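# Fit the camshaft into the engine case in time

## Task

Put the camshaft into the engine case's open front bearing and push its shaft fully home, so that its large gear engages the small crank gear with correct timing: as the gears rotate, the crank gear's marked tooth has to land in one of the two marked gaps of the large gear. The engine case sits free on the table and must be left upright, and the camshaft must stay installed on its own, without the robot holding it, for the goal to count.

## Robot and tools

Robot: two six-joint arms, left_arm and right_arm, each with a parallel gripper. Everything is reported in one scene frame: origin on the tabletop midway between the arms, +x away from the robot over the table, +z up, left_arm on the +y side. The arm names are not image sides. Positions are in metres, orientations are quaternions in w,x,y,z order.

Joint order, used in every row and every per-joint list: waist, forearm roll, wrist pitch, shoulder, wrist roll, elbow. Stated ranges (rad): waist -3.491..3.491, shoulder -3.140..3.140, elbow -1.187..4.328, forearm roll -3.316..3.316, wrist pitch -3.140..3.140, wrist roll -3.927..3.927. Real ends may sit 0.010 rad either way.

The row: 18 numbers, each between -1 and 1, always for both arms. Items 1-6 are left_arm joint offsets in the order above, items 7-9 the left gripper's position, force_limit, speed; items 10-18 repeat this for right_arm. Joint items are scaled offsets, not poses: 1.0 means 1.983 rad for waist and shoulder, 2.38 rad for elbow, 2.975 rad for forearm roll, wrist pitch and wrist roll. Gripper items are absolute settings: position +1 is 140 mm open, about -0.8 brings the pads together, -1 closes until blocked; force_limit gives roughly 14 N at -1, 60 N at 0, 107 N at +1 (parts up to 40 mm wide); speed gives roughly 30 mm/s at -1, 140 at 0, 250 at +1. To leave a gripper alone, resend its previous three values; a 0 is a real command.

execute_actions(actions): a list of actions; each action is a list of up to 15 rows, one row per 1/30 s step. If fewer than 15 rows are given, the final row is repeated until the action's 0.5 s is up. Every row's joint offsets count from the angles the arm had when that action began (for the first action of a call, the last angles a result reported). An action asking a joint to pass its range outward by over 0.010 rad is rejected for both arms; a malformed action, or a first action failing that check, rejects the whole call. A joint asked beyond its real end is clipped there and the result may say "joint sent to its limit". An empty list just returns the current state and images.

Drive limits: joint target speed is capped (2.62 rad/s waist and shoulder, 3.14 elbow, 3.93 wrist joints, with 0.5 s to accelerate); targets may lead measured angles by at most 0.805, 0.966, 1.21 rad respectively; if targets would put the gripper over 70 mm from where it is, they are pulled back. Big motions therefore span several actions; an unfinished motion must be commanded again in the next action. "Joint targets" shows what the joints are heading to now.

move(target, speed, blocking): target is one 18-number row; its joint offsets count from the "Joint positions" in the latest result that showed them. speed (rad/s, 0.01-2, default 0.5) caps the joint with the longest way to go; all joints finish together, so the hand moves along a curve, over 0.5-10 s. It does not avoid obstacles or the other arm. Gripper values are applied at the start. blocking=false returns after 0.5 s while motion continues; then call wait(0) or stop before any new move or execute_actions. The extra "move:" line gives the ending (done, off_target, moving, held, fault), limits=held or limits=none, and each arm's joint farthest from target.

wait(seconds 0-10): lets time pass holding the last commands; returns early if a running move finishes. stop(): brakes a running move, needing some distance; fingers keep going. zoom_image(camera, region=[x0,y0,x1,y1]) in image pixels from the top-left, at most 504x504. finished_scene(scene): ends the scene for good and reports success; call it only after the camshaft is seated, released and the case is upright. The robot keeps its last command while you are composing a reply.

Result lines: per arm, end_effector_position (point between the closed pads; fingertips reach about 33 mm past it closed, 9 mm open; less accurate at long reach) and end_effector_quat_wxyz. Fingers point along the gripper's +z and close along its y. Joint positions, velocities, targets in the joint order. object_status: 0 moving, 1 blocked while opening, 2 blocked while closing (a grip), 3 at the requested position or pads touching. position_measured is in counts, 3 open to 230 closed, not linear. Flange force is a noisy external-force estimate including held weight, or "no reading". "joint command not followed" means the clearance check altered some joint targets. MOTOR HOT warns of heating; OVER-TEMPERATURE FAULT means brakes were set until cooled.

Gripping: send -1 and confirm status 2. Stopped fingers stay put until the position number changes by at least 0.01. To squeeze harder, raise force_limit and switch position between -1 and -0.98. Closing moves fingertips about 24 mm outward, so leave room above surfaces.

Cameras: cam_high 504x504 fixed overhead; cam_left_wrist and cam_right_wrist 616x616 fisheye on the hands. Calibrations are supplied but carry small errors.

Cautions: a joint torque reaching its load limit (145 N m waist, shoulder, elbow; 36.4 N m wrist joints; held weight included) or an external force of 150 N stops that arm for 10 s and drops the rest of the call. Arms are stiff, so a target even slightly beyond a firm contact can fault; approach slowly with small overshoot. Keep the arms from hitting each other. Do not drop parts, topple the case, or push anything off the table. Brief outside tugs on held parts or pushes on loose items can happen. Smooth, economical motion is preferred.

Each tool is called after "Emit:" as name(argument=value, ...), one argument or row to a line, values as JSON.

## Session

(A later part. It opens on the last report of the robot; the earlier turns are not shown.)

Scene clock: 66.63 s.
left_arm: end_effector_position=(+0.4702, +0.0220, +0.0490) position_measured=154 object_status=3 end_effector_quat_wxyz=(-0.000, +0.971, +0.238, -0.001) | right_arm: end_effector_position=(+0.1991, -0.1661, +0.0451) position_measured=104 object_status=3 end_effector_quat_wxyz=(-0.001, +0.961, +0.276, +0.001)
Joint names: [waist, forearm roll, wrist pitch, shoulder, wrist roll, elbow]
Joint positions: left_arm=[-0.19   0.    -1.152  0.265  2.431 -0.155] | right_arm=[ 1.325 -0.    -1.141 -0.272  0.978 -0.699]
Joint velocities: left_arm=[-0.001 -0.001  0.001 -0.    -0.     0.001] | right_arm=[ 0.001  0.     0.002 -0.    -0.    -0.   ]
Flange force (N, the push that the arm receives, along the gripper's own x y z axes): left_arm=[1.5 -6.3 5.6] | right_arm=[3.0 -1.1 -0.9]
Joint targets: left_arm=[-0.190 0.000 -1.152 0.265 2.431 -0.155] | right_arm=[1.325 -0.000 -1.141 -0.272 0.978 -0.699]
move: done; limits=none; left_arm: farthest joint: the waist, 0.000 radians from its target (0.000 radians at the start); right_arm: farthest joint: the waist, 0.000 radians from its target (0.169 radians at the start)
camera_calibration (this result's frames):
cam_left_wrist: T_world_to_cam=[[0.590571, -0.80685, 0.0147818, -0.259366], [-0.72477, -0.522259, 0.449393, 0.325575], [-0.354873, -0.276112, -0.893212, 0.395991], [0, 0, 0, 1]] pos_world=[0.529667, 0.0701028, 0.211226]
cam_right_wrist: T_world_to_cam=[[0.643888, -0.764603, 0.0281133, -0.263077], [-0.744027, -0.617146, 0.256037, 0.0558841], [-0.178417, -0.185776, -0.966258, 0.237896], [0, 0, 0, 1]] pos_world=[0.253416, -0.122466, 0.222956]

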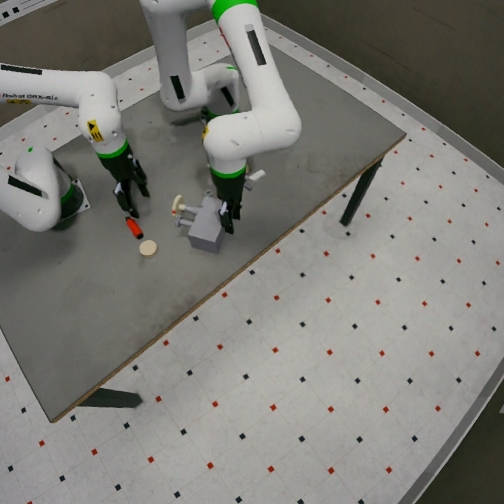

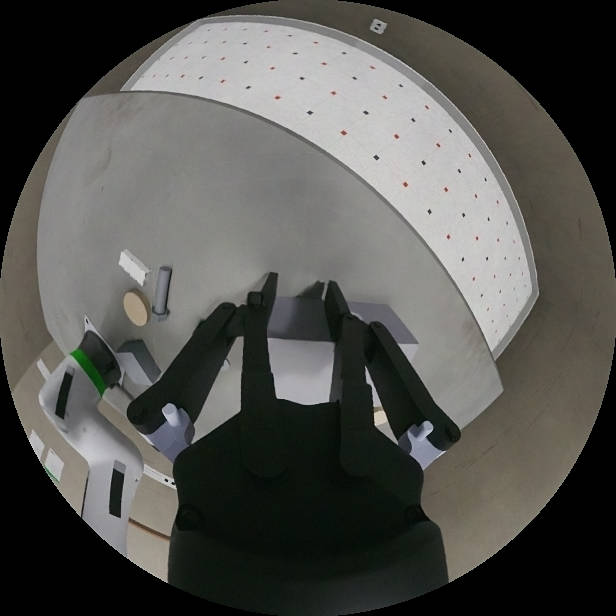

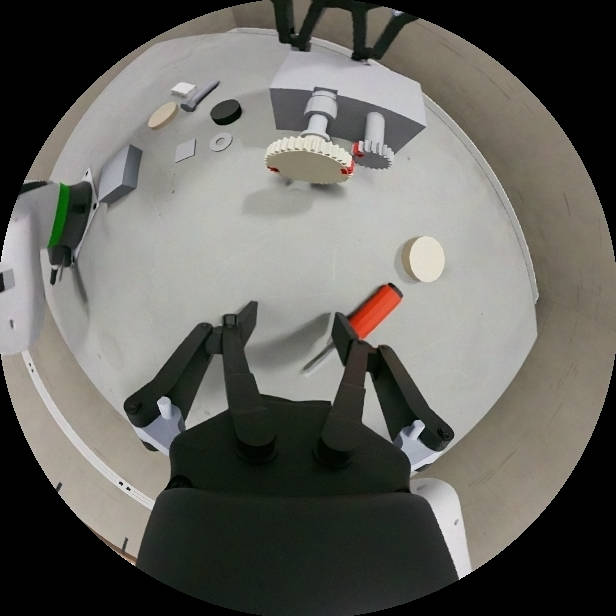

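Emit:
move(
  target=[0,0,0,0,0,0,-0.2,0,0,-0.085,0,-0.002,0.19,0.057,0.16,0.2,-0.5,1],
  speed=0.3,
)

Emit:
move(
  target=[0,0,0,0,0,0,-0.2,0,0,0,0,0,0,0,0,-1,-0.5,-0.5],
)

Emit:
move(
  target=[0,0,0,0,0,0,-0.2,0,0,-0.0724,-0.0639,0,-0.002,0.0733,0.0163,-1,-0.5,-0.5],
  speed=0.2,
)

Emit:
move(
  target=[0,0,0,0,0,0,-0.2,0,0,0.0724,0.0639,0,0.002,-0.0733,-0.0163,0.2,-0.5,1],
  speed=0.25,
)

Emit:
move(
  target=[0,0,0,0,0,0,-0.2,0,0,0.11,0,0.05,-0.3,-0.07,-0.22,0.2,-0.5,1],
  speed=0.4,
)

Emit:
zoom_image(
  camera="cam_right_wrist",
  region=[220,90,420,250],
)

Scene clock: 68.53 s.
left_arm: end_effector_position=(+0.4702, +0.0220, +0.0490) position_measured=154 object_status=3 end_effector_quat_wxyz=(-0.000, +0.971, +0.238, -0.001) | right_arm: end_effector_position=(+0.3149, -0.0807, +0.0594) position_measured=104 object_status=3 end_effector_quat_wxyz=(-0.000, +0.961, +0.276, +0.000)
Joint names: [waist, forearm roll, wrist pitch, shoulder, wrist roll, elbow]
Joint positions: left_arm=[-0.19   0.    -1.152  0.265  2.431 -0.155] | right_arm=[ 1.157 -0.    -1.147  0.105  1.147 -0.319]
Joint velocities: left_arm=[ 0.001 -0.001 -0.001  0.    -0.    -0.001] | right_arm=[ 0.    -0.001  0.     0.     0.001  0.   ]
Flange force (N, the push that the arm receives, along the gripper's own x y z axes): left_arm=[1.8 -4.2 3.7] | right_arm=[1.0 0.7 -2.1]
Joint targets: left_arm=[-0.190 0.000 -1.152 0.265 2.431 -0.155] | right_arm=[1.157 -0.000 -1.147 0.105 1.147 -0.319]
move: done; limits=none; left_arm: farthest joint: the waist, 0.000 radians from its target (0.000 radians at the start); right_arm: farthest joint: the waist, 0.000 radians from its target (0.169 radians at the start)
camera_calibration (this result's frames):
cam_left_wrist: T_world_to_cam=[[0.590571, -0.80685, 0.0147818, -0.259366], [-0.72477, -0.522259, 0.449393, 0.325575], [-0.354873, -0.276112, -0.893212, 0.395991], [0, 0, 0, 1]] pos_world=[0.529667, 0.0701028, 0.211226]
cam_right_wrist: T_world_to_cam=[[0.644674, -0.763907, 0.0290177, -0.27303], [-0.743212, -0.617419, 0.25774, 0.190692], [-0.178974, -0.187725, -0.965778, 0.288262], [0, 0, 0, 1]] pos_world=[0.369331, -0.0367186, 0.23717]

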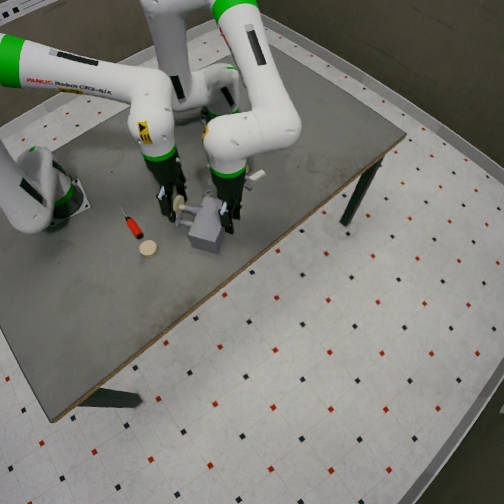

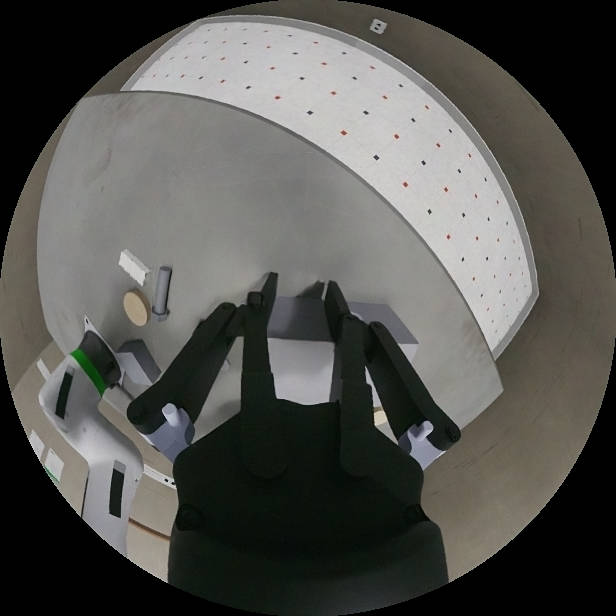

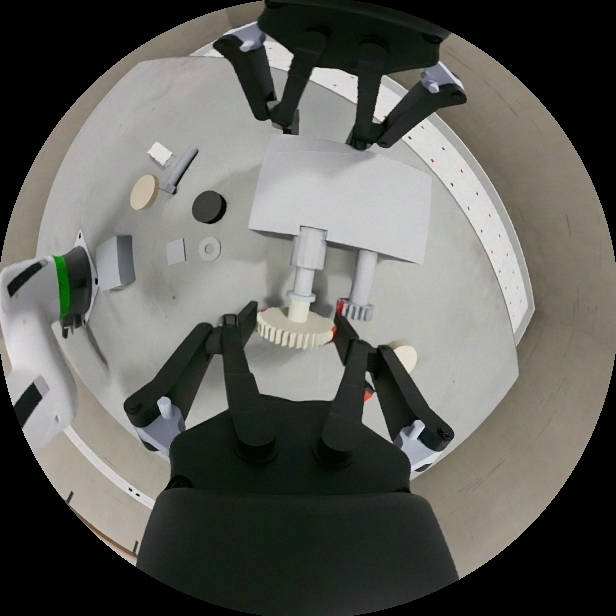

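Scene clock: 69.03 s.
left_arm: end_effector_position=(+0.4702, +0.0220, +0.0490) position_measured=154 object_status=3 end_effector_quat_wxyz=(-0.000, +0.971, +0.238, -0.001) | right_arm: end_effector_position=(+0.3149, -0.0807, +0.0594) position_measured=121 object_status=2 end_effector_quat_wxyz=(-0.000, +0.961, +0.276, +0.000)
Joint names: [waist, forearm roll, wrist pitch, shoulder, wrist roll, elbow]
Joint positions: left_arm=[-0.19   0.    -1.152  0.265  2.431 -0.155] | right_arm=[ 1.157 -0.    -1.147  0.105  1.147 -0.319]
Joint velocities: left_arm=[ 0. -0. -0. -0. -0.  0.] | right_arm=[ 0.001 -0.001  0.001  0.    -0.     0.   ]
Flange force (N, the push that the arm receives, along the gripper's own x y z axes): left_arm=[-0.1 -4.6 4.8] | right_arm=[-1.9 4.7 -7.9]
Joint targets: left_arm=[-0.190 0.000 -1.152 0.265 2.431 -0.155] | right_arm=[1.157 -0.000 -1.147 0.105 1.147 -0.319]
move: done; limits=none; left_arm: farthest joint: the waist, 0.000 radians from its target (0.000 radians at the start); right_arm: farthest joint: the waist, 0.000 radians from its target (0.000 radians at the start)
camera_calibration (this result's frames):
cam_left_wrist: T_world_to_cam=[[0.590571, -0.80685, 0.0147815, -0.259366], [-0.72477, -0.522259, 0.449393, 0.325575], [-0.354873, -0.276112, -0.893212, 0.395991], [0, 0, 0, 1]] pos_world=[0.529667, 0.0701028, 0.211226]
cam_right_wrist: T_world_to_cam=[[0.644646, -0.76393, 0.0290443, -0.273052], [-0.743222, -0.617369, 0.257829, 0.190667], [-0.179032, -0.187794, -0.965754, 0.288268], [0, 0, 0, 1]] pos_world=[0.369339, -0.0367457, 0.237168]

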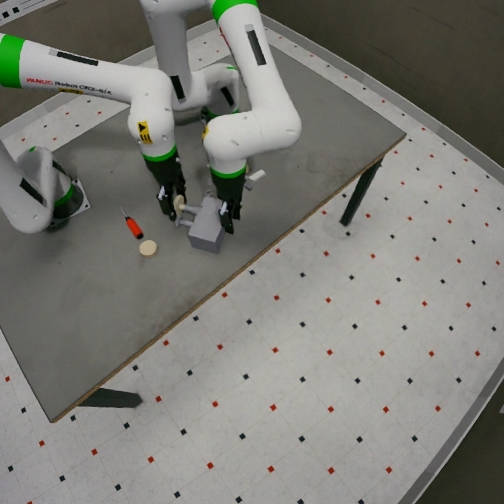

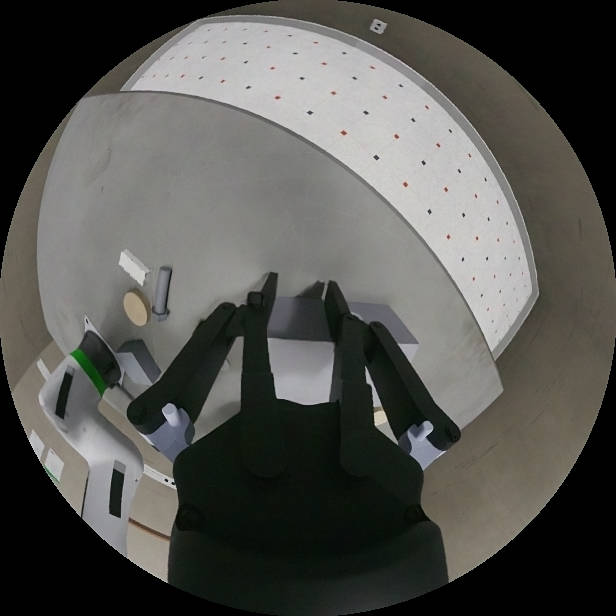

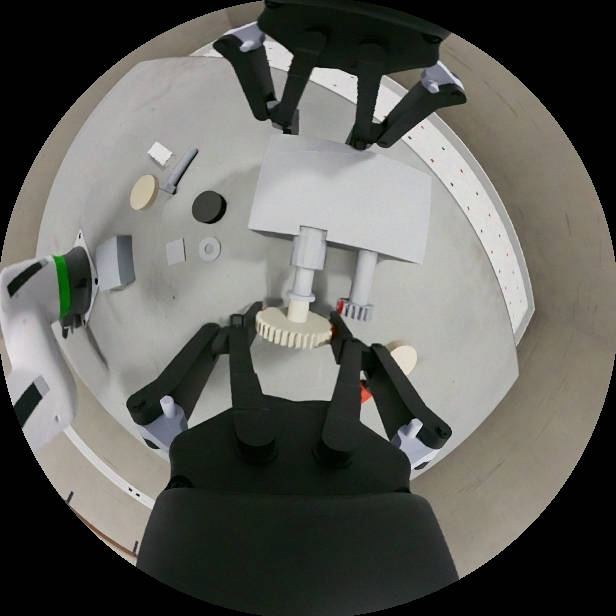

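Scene clock: 70.43 s.
left_arm: end_effector_position=(+0.4702, +0.0220, +0.0490) position_measured=154 object_status=3 end_effector_quat_wxyz=(-0.000, +0.971, +0.238, -0.001) | right_arm: end_effector_position=(+0.3146, -0.0808, +0.0595) position_measured=121 object_status=2 end_effector_quat_wxyz=(-0.086, +0.957, +0.275, -0.025)
Joint names: [waist, forearm roll, wrist pitch, shoulder, wrist roll, elbow]
Joint positions: left_arm=[-0.19   0.    -1.152  0.265  2.431 -0.155] | right_arm=[ 1.013 -0.19  -1.147  0.101  1.365 -0.28 ]
Joint velocities: left_arm=[ 0.    -0.    -0.001  0.    -0.    -0.001] | right_arm=[-0.     0.002  0.    -0.    -0.    -0.   ]
Flange force (N, the push that the arm receives, along the gripper's own x y z axes): left_arm=[-1.2 -7.6 3.8] | right_arm=[-0.6 4.2 -1.7]
Joint targets: left_arm=[-0.190 0.000 -1.152 0.265 2.431 -0.155] | right_arm=[1.013 -0.190 -1.147 0.101 1.365 -0.280]
move: done; limits=none; left_arm: farthest joint: the waist, 0.000 radians from its target (0.000 radians at the start); right_arm: farthest joint: the waist, 0.000 radians from its target (0.143 radians at the start)
camera_calibration (this result's frames):
cam_left_wrist: T_world_to_cam=[[0.590571, -0.806851, 0.0147816, -0.259366], [-0.72477, -0.522259, 0.449393, 0.325575], [-0.354873, -0.276112, -0.893212, 0.395991], [0, 0, 0, 1]] pos_world=[0.529667, 0.0701028, 0.211226]
cam_right_wrist: T_world_to_cam=[[0.638755, -0.754903, -0.148704, -0.259758], [-0.719738, -0.65457, 0.231335, 0.181579], [-0.271973, -0.0407383, -0.961442, 0.329128], [0, 0, 0, 1]] pos_world=[0.386125, -0.0638274, 0.235805]

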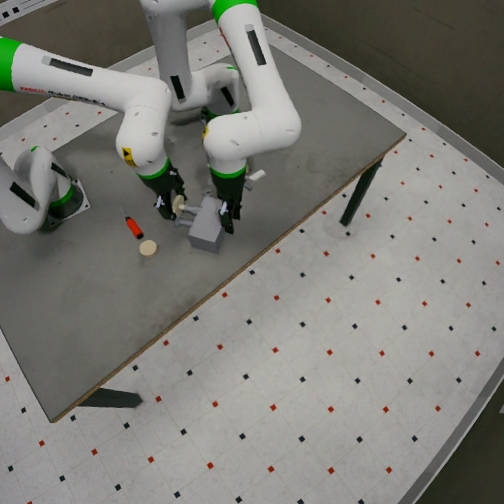

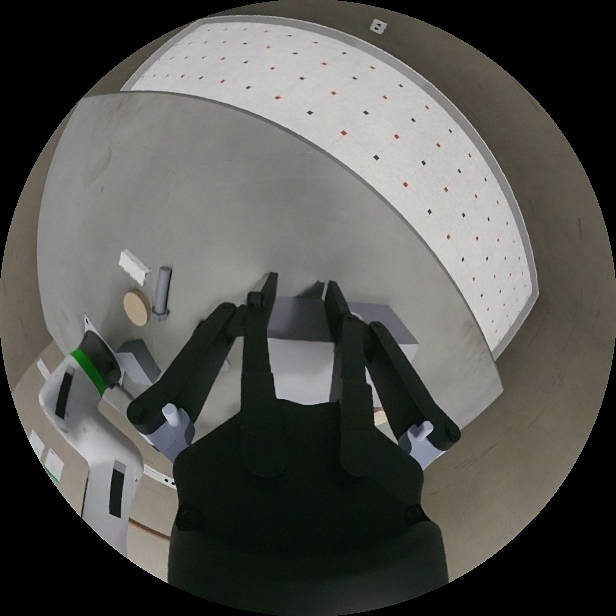

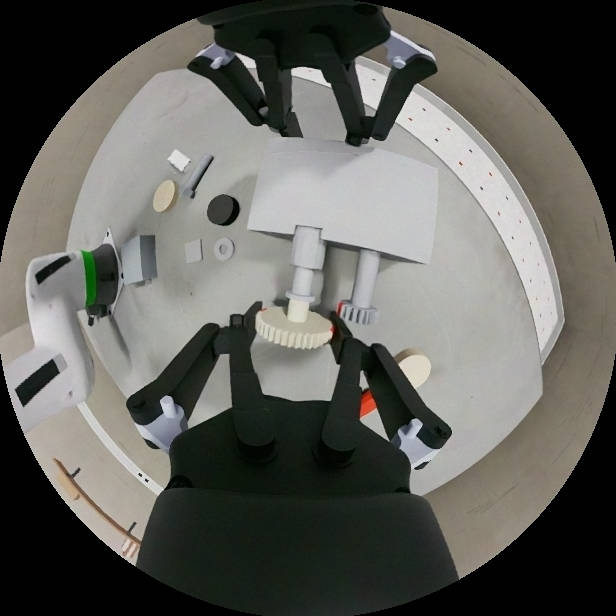

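Scene clock: 71.63 s.
left_arm: end_effector_position=(+0.4702, +0.0220, +0.0490) position_measured=154 object_status=3 end_effector_quat_wxyz=(-0.000, +0.971, +0.238, -0.001) | right_arm: end_effector_position=(+0.3149, -0.0807, +0.0594) position_measured=104 object_status=3 end_effector_quat_wxyz=(-0.000, +0.961, +0.276, +0.000)
Joint names: [waist, forearm roll, wrist pitch, shoulder, wrist roll, elbow]
Joint positions: left_arm=[-0.19   0.    -1.152  0.265  2.431 -0.155] | right_arm=[ 1.157 -0.    -1.147  0.105  1.147 -0.319]
Joint velocities: left_arm=[-0.001  0.001 -0.001 -0.    -0.    -0.001] | right_arm=[-0.     0.001 -0.001  0.     0.001  0.   ]
Flange force (N, the push that the arm receives, along the gripper's own x y z axes): left_arm=[2.5 -5.7 5.2] | right_arm=[2.9 1.3 -1.1]
Joint targets: left_arm=[-0.190 0.000 -1.152 0.265 2.431 -0.155] | right_arm=[1.157 -0.000 -1.147 0.105 1.147 -0.319]
move: done; limits=none; left_arm: farthest joint: the waist, 0.000 radians from its target (0.000 radians at the start); right_arm: farthest joint: the waist, 0.000 radians from its target (0.144 radians at the start)
camera_calibration (this result's frames):
cam_left_wrist: T_world_to_cam=[[0.590571, -0.80685, 0.0147817, -0.259366], [-0.72477, -0.522259, 0.449393, 0.325575], [-0.354873, -0.276112, -0.893212, 0.395991], [0, 0, 0, 1]] pos_world=[0.529667, 0.0701028, 0.211226]
cam_right_wrist: T_world_to_cam=[[0.644631, -0.763943, 0.0290236, -0.273044], [-0.743231, -0.617358, 0.257832, 0.190673], [-0.179051, -0.187778, -0.965754, 0.288274], [0, 0, 0, 1]] pos_world=[0.369342, -0.036745, 0.237165]

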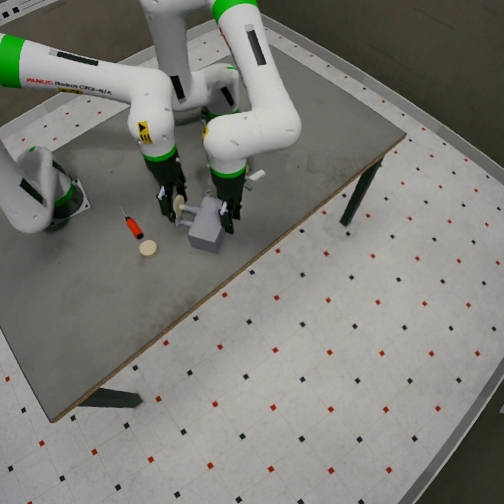

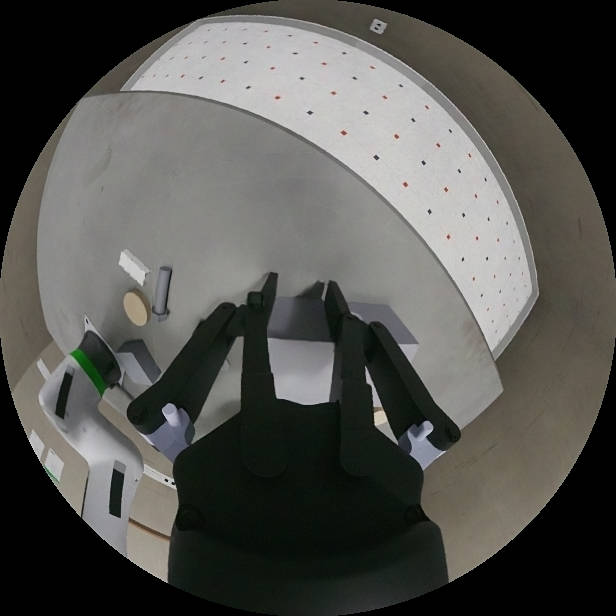

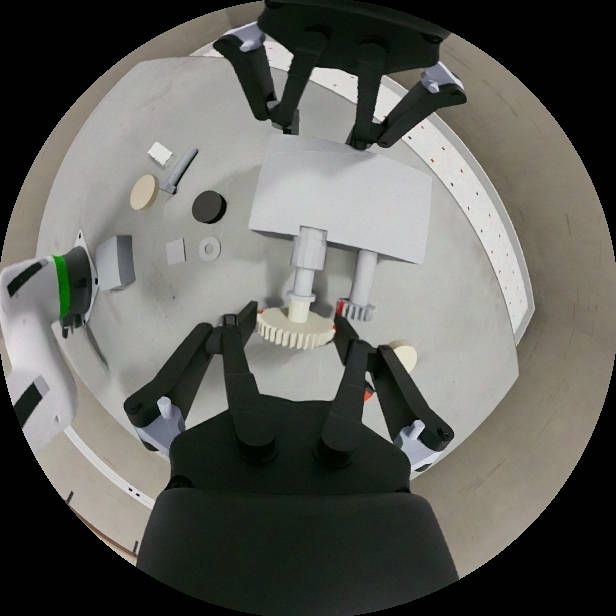

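Scene clock: 73.50 s.
left_arm: end_effector_position=(+0.4702, +0.0220, +0.0490) position_measured=154 object_status=3 end_effector_quat_wxyz=(-0.000, +0.971, +0.238, -0.001) | right_arm: end_effector_position=(+0.1910, -0.1486, +0.0505) position_measured=104 object_status=3 end_effector_quat_wxyz=(-0.087, +0.954, +0.279, +0.067)
Joint names: [waist, forearm roll, wrist pitch, shoulder, wrist roll, elbow]
Joint positions: left_arm=[-0.19   0.    -1.152  0.265  2.431 -0.155] | right_arm=[ 1.375 -0.    -0.998 -0.49   0.939 -0.842]
Joint velocities: left_arm=[ 0.002 -0.    -0.001 -0.001 -0.     0.001] | right_arm=[-0.    -0.     0.    -0.001  0.001 -0.001]
Flange force (N, the push that the arm receives, along the gripper's own x y z axes): left_arm=[0.0 -7.3 6.0] | right_arm=[5.6 -0.9 -0.8]
Joint targets: left_arm=[-0.190 0.000 -1.152 0.265 2.431 -0.155] | right_arm=[1.375 -0.000 -0.998 -0.490 0.939 -0.842]
move: done; limits=none; left_arm: farthest joint: the waist, 0.000 radians from its target (0.000 radians at the start); right_arm: farthest joint: the waist, 0.000 radians from its target (0.219 radians at the start)
camera_calibration (this result's frames):
cam_left_wrist: T_world_to_cam=[[0.590571, -0.80685, 0.0147818, -0.259366], [-0.72477, -0.522259, 0.449393, 0.325575], [-0.354873, -0.276112, -0.893212, 0.395991], [0, 0, 0, 1]] pos_world=[0.529667, 0.0701028, 0.211226]
cam_right_wrist: T_world_to_cam=[[0.653948, -0.752844, -0.0746907, -0.239677], [-0.750017, -0.658079, 0.0663865, 0.0638764], [-0.099131, 0.012606, -0.994995, 0.26071], [0, 0, 0, 1]] pos_world=[0.230489, -0.14169, 0.237263]

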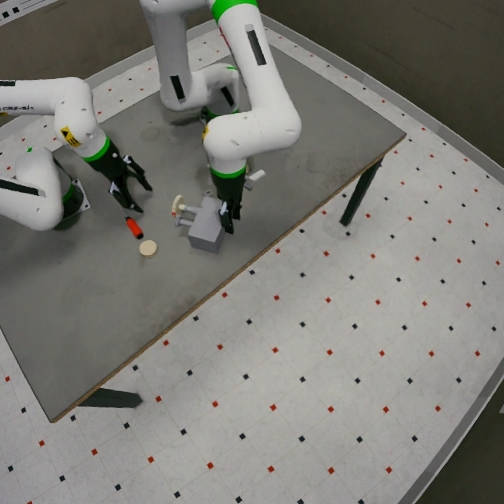

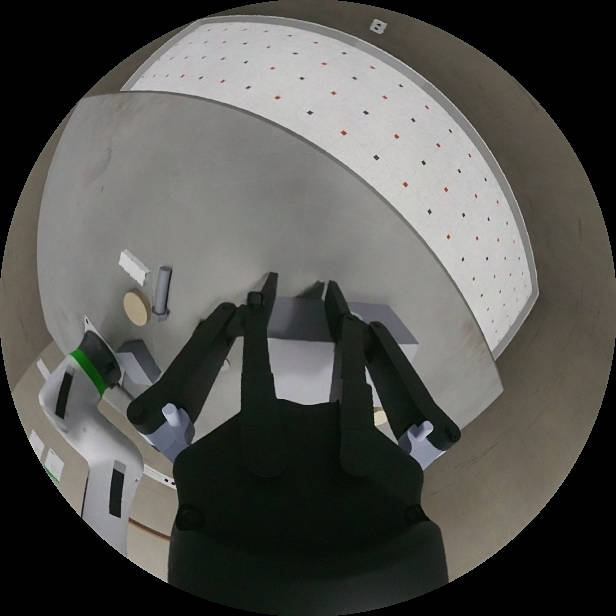

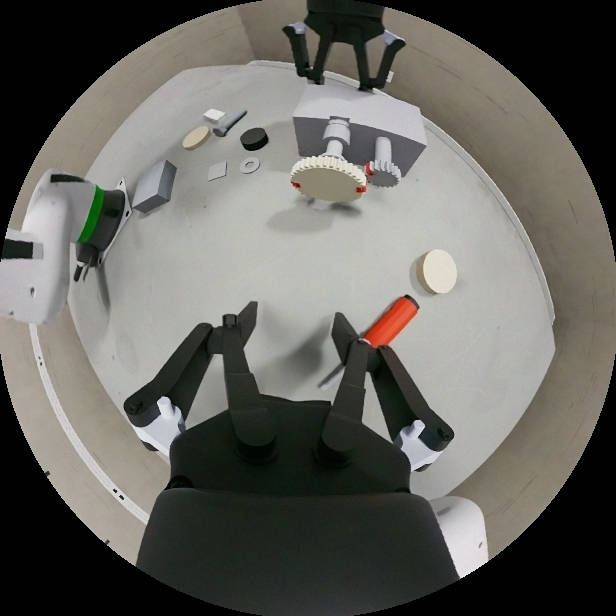

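Region (220, 90, 420, 250) of cam_right_wrist's 616x616 image, scaled by 2.520, with more detail than that image has; it fills the top 403 rows of this view, and the rest is white.

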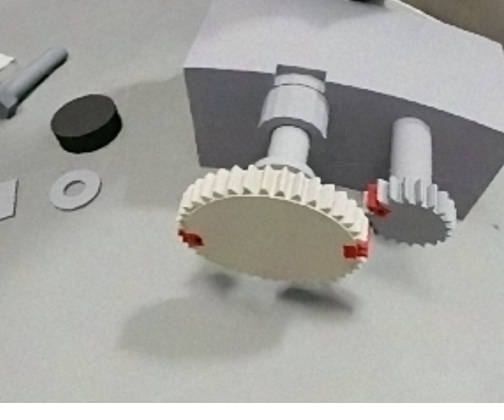

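Emit:
move(
  target=[0,0,0,0,0,0,-0.2,0,0,-0.0993,0,-0.058,0.2673,0.0629,0.2025,-0.9,0,0],
  speed=0.4,
)

Emit:
move(
  target=[0,0,0,0,0,0,-0.2,0,0,-0.0082,0,-0.001,0.0208,0.0055,0.0186,-0.9,0,0],
  speed=0.02,
)

Emit:
zoom_image(
  camera="cam_right_wrist",
  region=[250,220,400,340],
)

Scene clock: 75.57 s.
left_arm: end_effector_position=(+0.4702, +0.0220, +0.0490) position_measured=154 object_status=3 end_effector_quat_wxyz=(-0.000, +0.971, +0.238, -0.001) | right_arm: end_effector_position=(+0.2965, -0.0926, +0.0705) position_measured=233 object_status=3 end_effector_quat_wxyz=(+0.000, +0.961, +0.276, -0.000)
Joint names: [waist, forearm roll, wrist pitch, shoulder, wrist roll, elbow]
Joint positions: left_arm=[-0.19   0.    -1.152  0.265  2.431 -0.155] | right_arm=[ 1.178 -0.    -1.171  0.04   1.126 -0.36 ]
Joint velocities: left_arm=[ 0.  0. -0.  0. -0. -0.] | right_arm=[-0.    -0.001 -0.     0.001  0.     0.   ]
Flange force (N, the push that the arm receives, along the gripper's own x y z axes): left_arm=[-0.2 -3.1 6.9] | right_arm=[3.4 1.0 -2.4]
Joint targets: left_arm=[-0.190 0.000 -1.152 0.265 2.431 -0.155] | right_arm=[1.178 -0.000 -1.171 0.040 1.126 -0.360]
move: done; limits=none; left_arm: farthest joint: the waist, 0.000 radians from its target (0.000 radians at the start); right_arm: farthest joint: the waist, 0.000 radians from its target (0.197 radians at the start)
camera_calibration (this result's frames):
cam_left_wrist: T_world_to_cam=[[0.590571, -0.806851, 0.0147818, -0.259366], [-0.72477, -0.522259, 0.449393, 0.325575], [-0.354873, -0.276112, -0.893212, 0.395991], [0, 0, 0, 1]] pos_world=[0.529667, 0.0701028, 0.211226]
cam_right_wrist: T_world_to_cam=[[0.644705, -0.763876, 0.0291363, -0.270538], [-0.743084, -0.617301, 0.258391, 0.16673], [-0.179393, -0.188237, -0.965601, 0.293488], [0, 0, 0, 1]] pos_world=[0.350961, -0.0484901, 0.248193]

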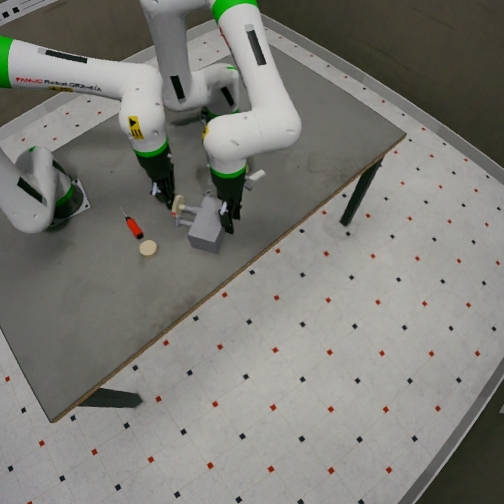

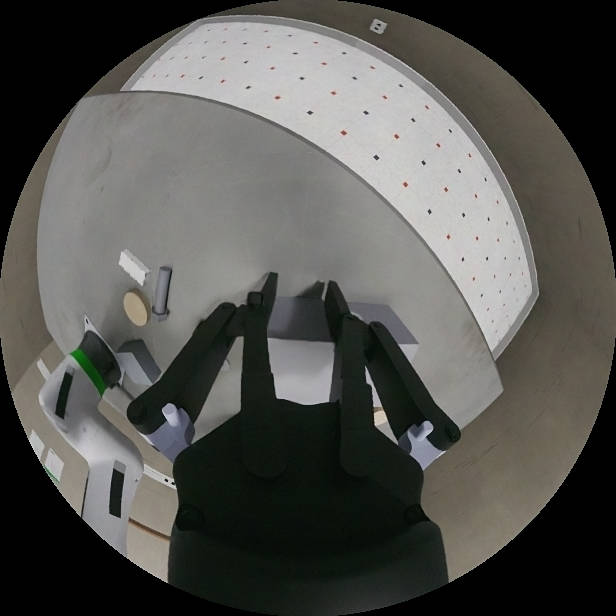

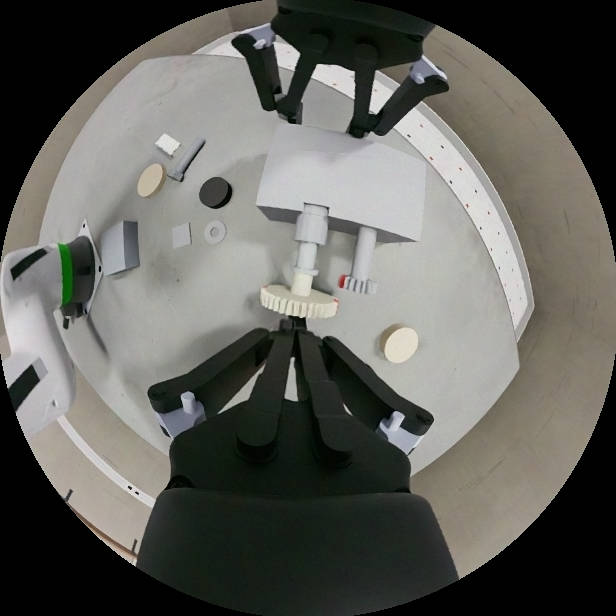

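Scene clock: 78.00 s.
left_arm: end_effector_position=(+0.4702, +0.0220, +0.0490) position_measured=154 object_status=3 end_effector_quat_wxyz=(-0.000, +0.971, +0.238, -0.001) | right_arm: end_effector_position=(+0.3105, -0.0835, +0.0707) position_measured=233 object_status=3 end_effector_quat_wxyz=(+0.000, +0.961, +0.276, -0.000)
Joint names: [waist, forearm roll, wrist pitch, shoulder, wrist roll, elbow]
Joint positions: left_arm=[-0.19   0.    -1.152  0.265  2.431 -0.155] | right_arm=[ 1.162 -0.    -1.174  0.081  1.142 -0.316]
Joint velocities: left_arm=[ 0.     0.    -0.     0.     0.001  0.001] | right_arm=[-0.001  0.     0.001  0.     0.     0.   ]
Flange force (N, the push that the arm receives, along the gripper's own x y z axes): left_arm=[2.3 -5.5 4.5] | right_arm=[1.8 0.6 -2.5]
Joint targets: left_arm=[-0.190 0.000 -1.152 0.265 2.431 -0.155] | right_arm=[1.162 -0.000 -1.174 0.081 1.142 -0.316]
move: done; limits=none; left_arm: farthest joint: the waist, 0.000 radians from its target (0.000 radians at the start); right_arm: farthest joint: the waist, 0.000 radians from its target (0.016 radians at the start)
camera_calibration (this result's frames):
cam_left_wrist: T_world_to_cam=[[0.590571, -0.80685, 0.0147818, -0.259366], [-0.72477, -0.522259, 0.449393, 0.325575], [-0.354873, -0.276112, -0.893212, 0.395991], [0, 0, 0, 1]] pos_world=[0.529667, 0.0701028, 0.211226]
cam_right_wrist: T_world_to_cam=[[0.644784, -0.76381, 0.0291237, -0.272654], [-0.743027, -0.617388, 0.258347, 0.182734], [-0.179347, -0.188218, -0.965613, 0.297874], [0, 0, 0, 1]] pos_world=[0.365002, -0.0393734, 0.248363]

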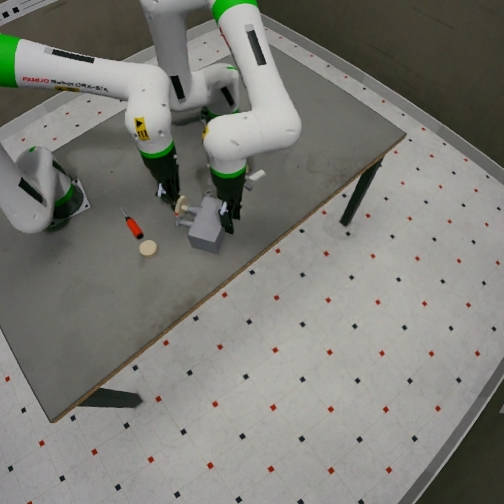

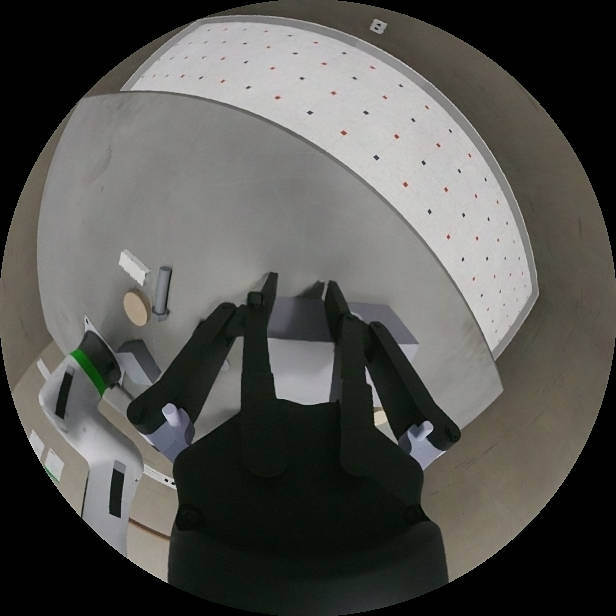

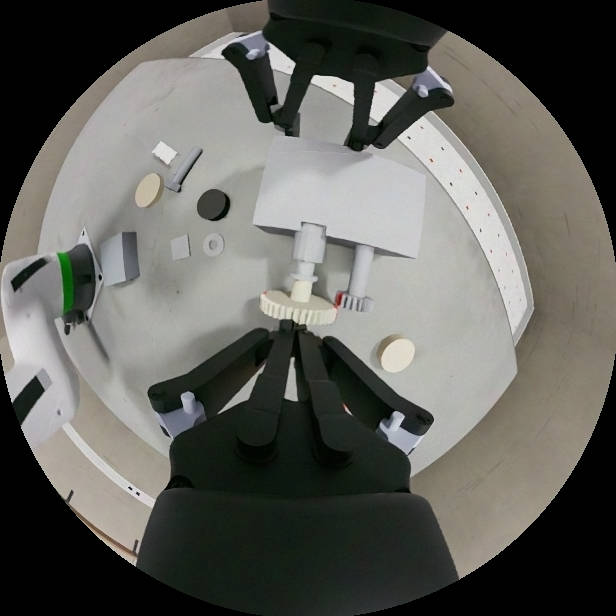

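Region (250, 220, 400, 340) of cam_right_wrist's 616x616 image, scaled by 3.360, with more detail than that image has; it fills the top 403 rows of this view, and the rest is white.

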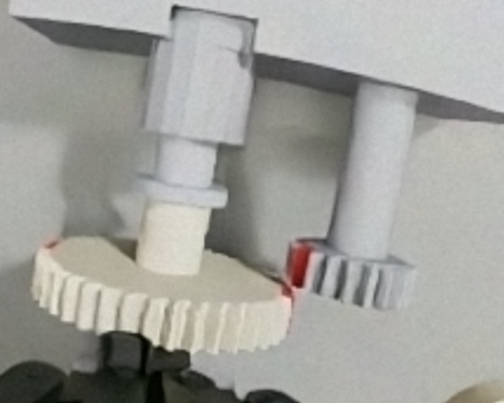

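Emit:
move(
  target=[0,0,0,0,0,0,-0.2,0,0,-0.003,0,-0.0004,0.0073,0.002,0.0066,-0.9,0,0],
  speed=0.012,
)

Emit:
zoom_image(
  camera="cam_right_wrist",
  region=[250,220,400,340],
)

Scene clock: 79.70 s.
left_arm: end_effector_position=(+0.4702, +0.0220, +0.0490) position_measured=154 object_status=3 end_effector_quat_wxyz=(-0.000, +0.971, +0.238, -0.001) | right_arm: end_effector_position=(+0.3157, -0.0804, +0.0706) position_measured=233 object_status=3 end_effector_quat_wxyz=(-0.000, +0.961, +0.276, -0.000)
Joint names: [waist, forearm roll, wrist pitch, shoulder, wrist roll, elbow]
Joint positions: left_arm=[-0.19   0.    -1.152  0.265  2.431 -0.155] | right_arm=[ 1.156 -0.    -1.175  0.096  1.148 -0.3  ]
Joint velocities: left_arm=[-0.     0.     0.001  0.    -0.     0.   ] | right_arm=[ 0.001  0.001 -0.001  0.     0.     0.   ]
Flange force (N, the push that the arm receives, along the gripper's own x y z axes): left_arm=[1.4 -1.8 3.3] | right_arm=[0.9 0.8 -1.9]
Joint targets: left_arm=[-0.190 0.000 -1.152 0.265 2.431 -0.155] | right_arm=[1.156 -0.000 -1.175 0.096 1.148 -0.300]
move: done; limits=none; left_arm: farthest joint: the waist, 0.000 radians from its target (0.000 radians at the start); right_arm: farthest joint: the waist, 0.000 radians from its target (0.006 radians at the start)
camera_calibration (this result's frames):
cam_left_wrist: T_world_to_cam=[[0.590571, -0.806851, 0.0147815, -0.259366], [-0.72477, -0.522259, 0.449393, 0.325575], [-0.354873, -0.276112, -0.893212, 0.395991], [0, 0, 0, 1]] pos_world=[0.529667, 0.0701028, 0.211226]
cam_right_wrist: T_world_to_cam=[[0.644783, -0.763812, 0.0290877, -0.273608], [-0.743043, -0.617416, 0.258235, 0.188454], [-0.179284, -0.188119, -0.965644, 0.299326], [0, 0, 0, 1]] pos_world=[0.370111, -0.0363221, 0.248336]

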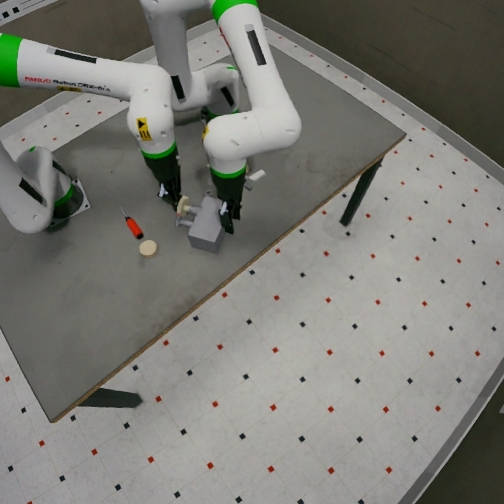

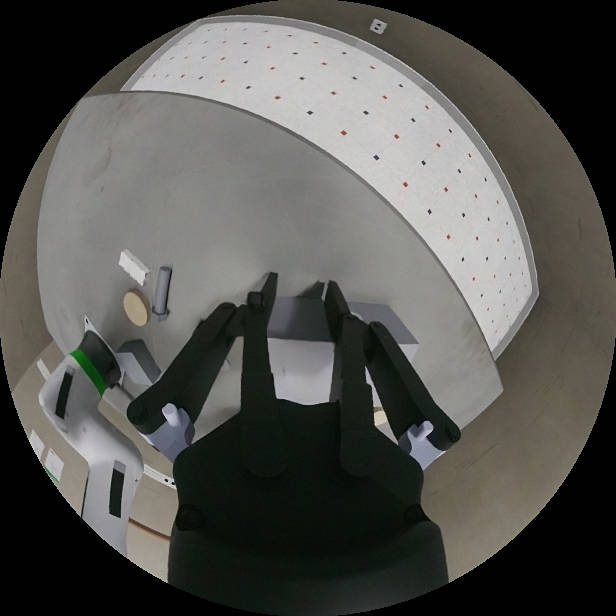

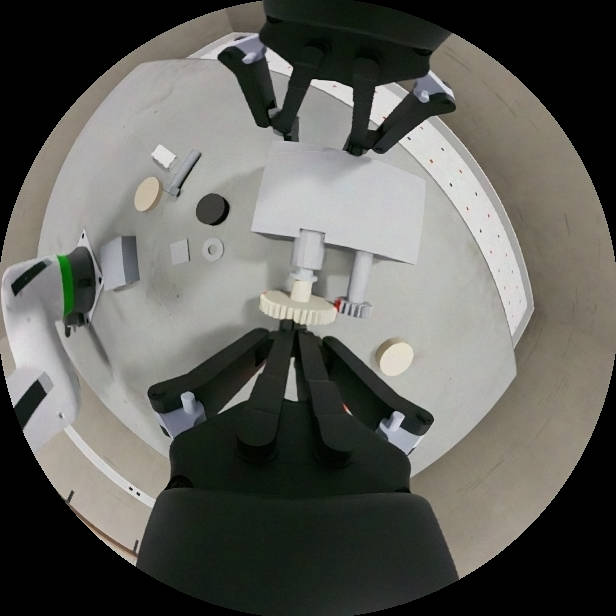

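Region (250, 220, 400, 340) of cam_right_wrist's 616x616 image, scaled by 3.360, with more detail than that image has; it fills the top 403 rows of this view, and the rest is white.

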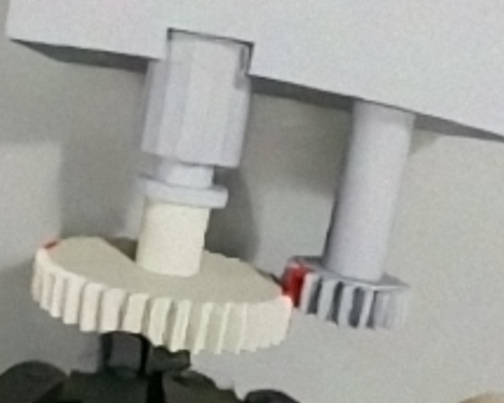

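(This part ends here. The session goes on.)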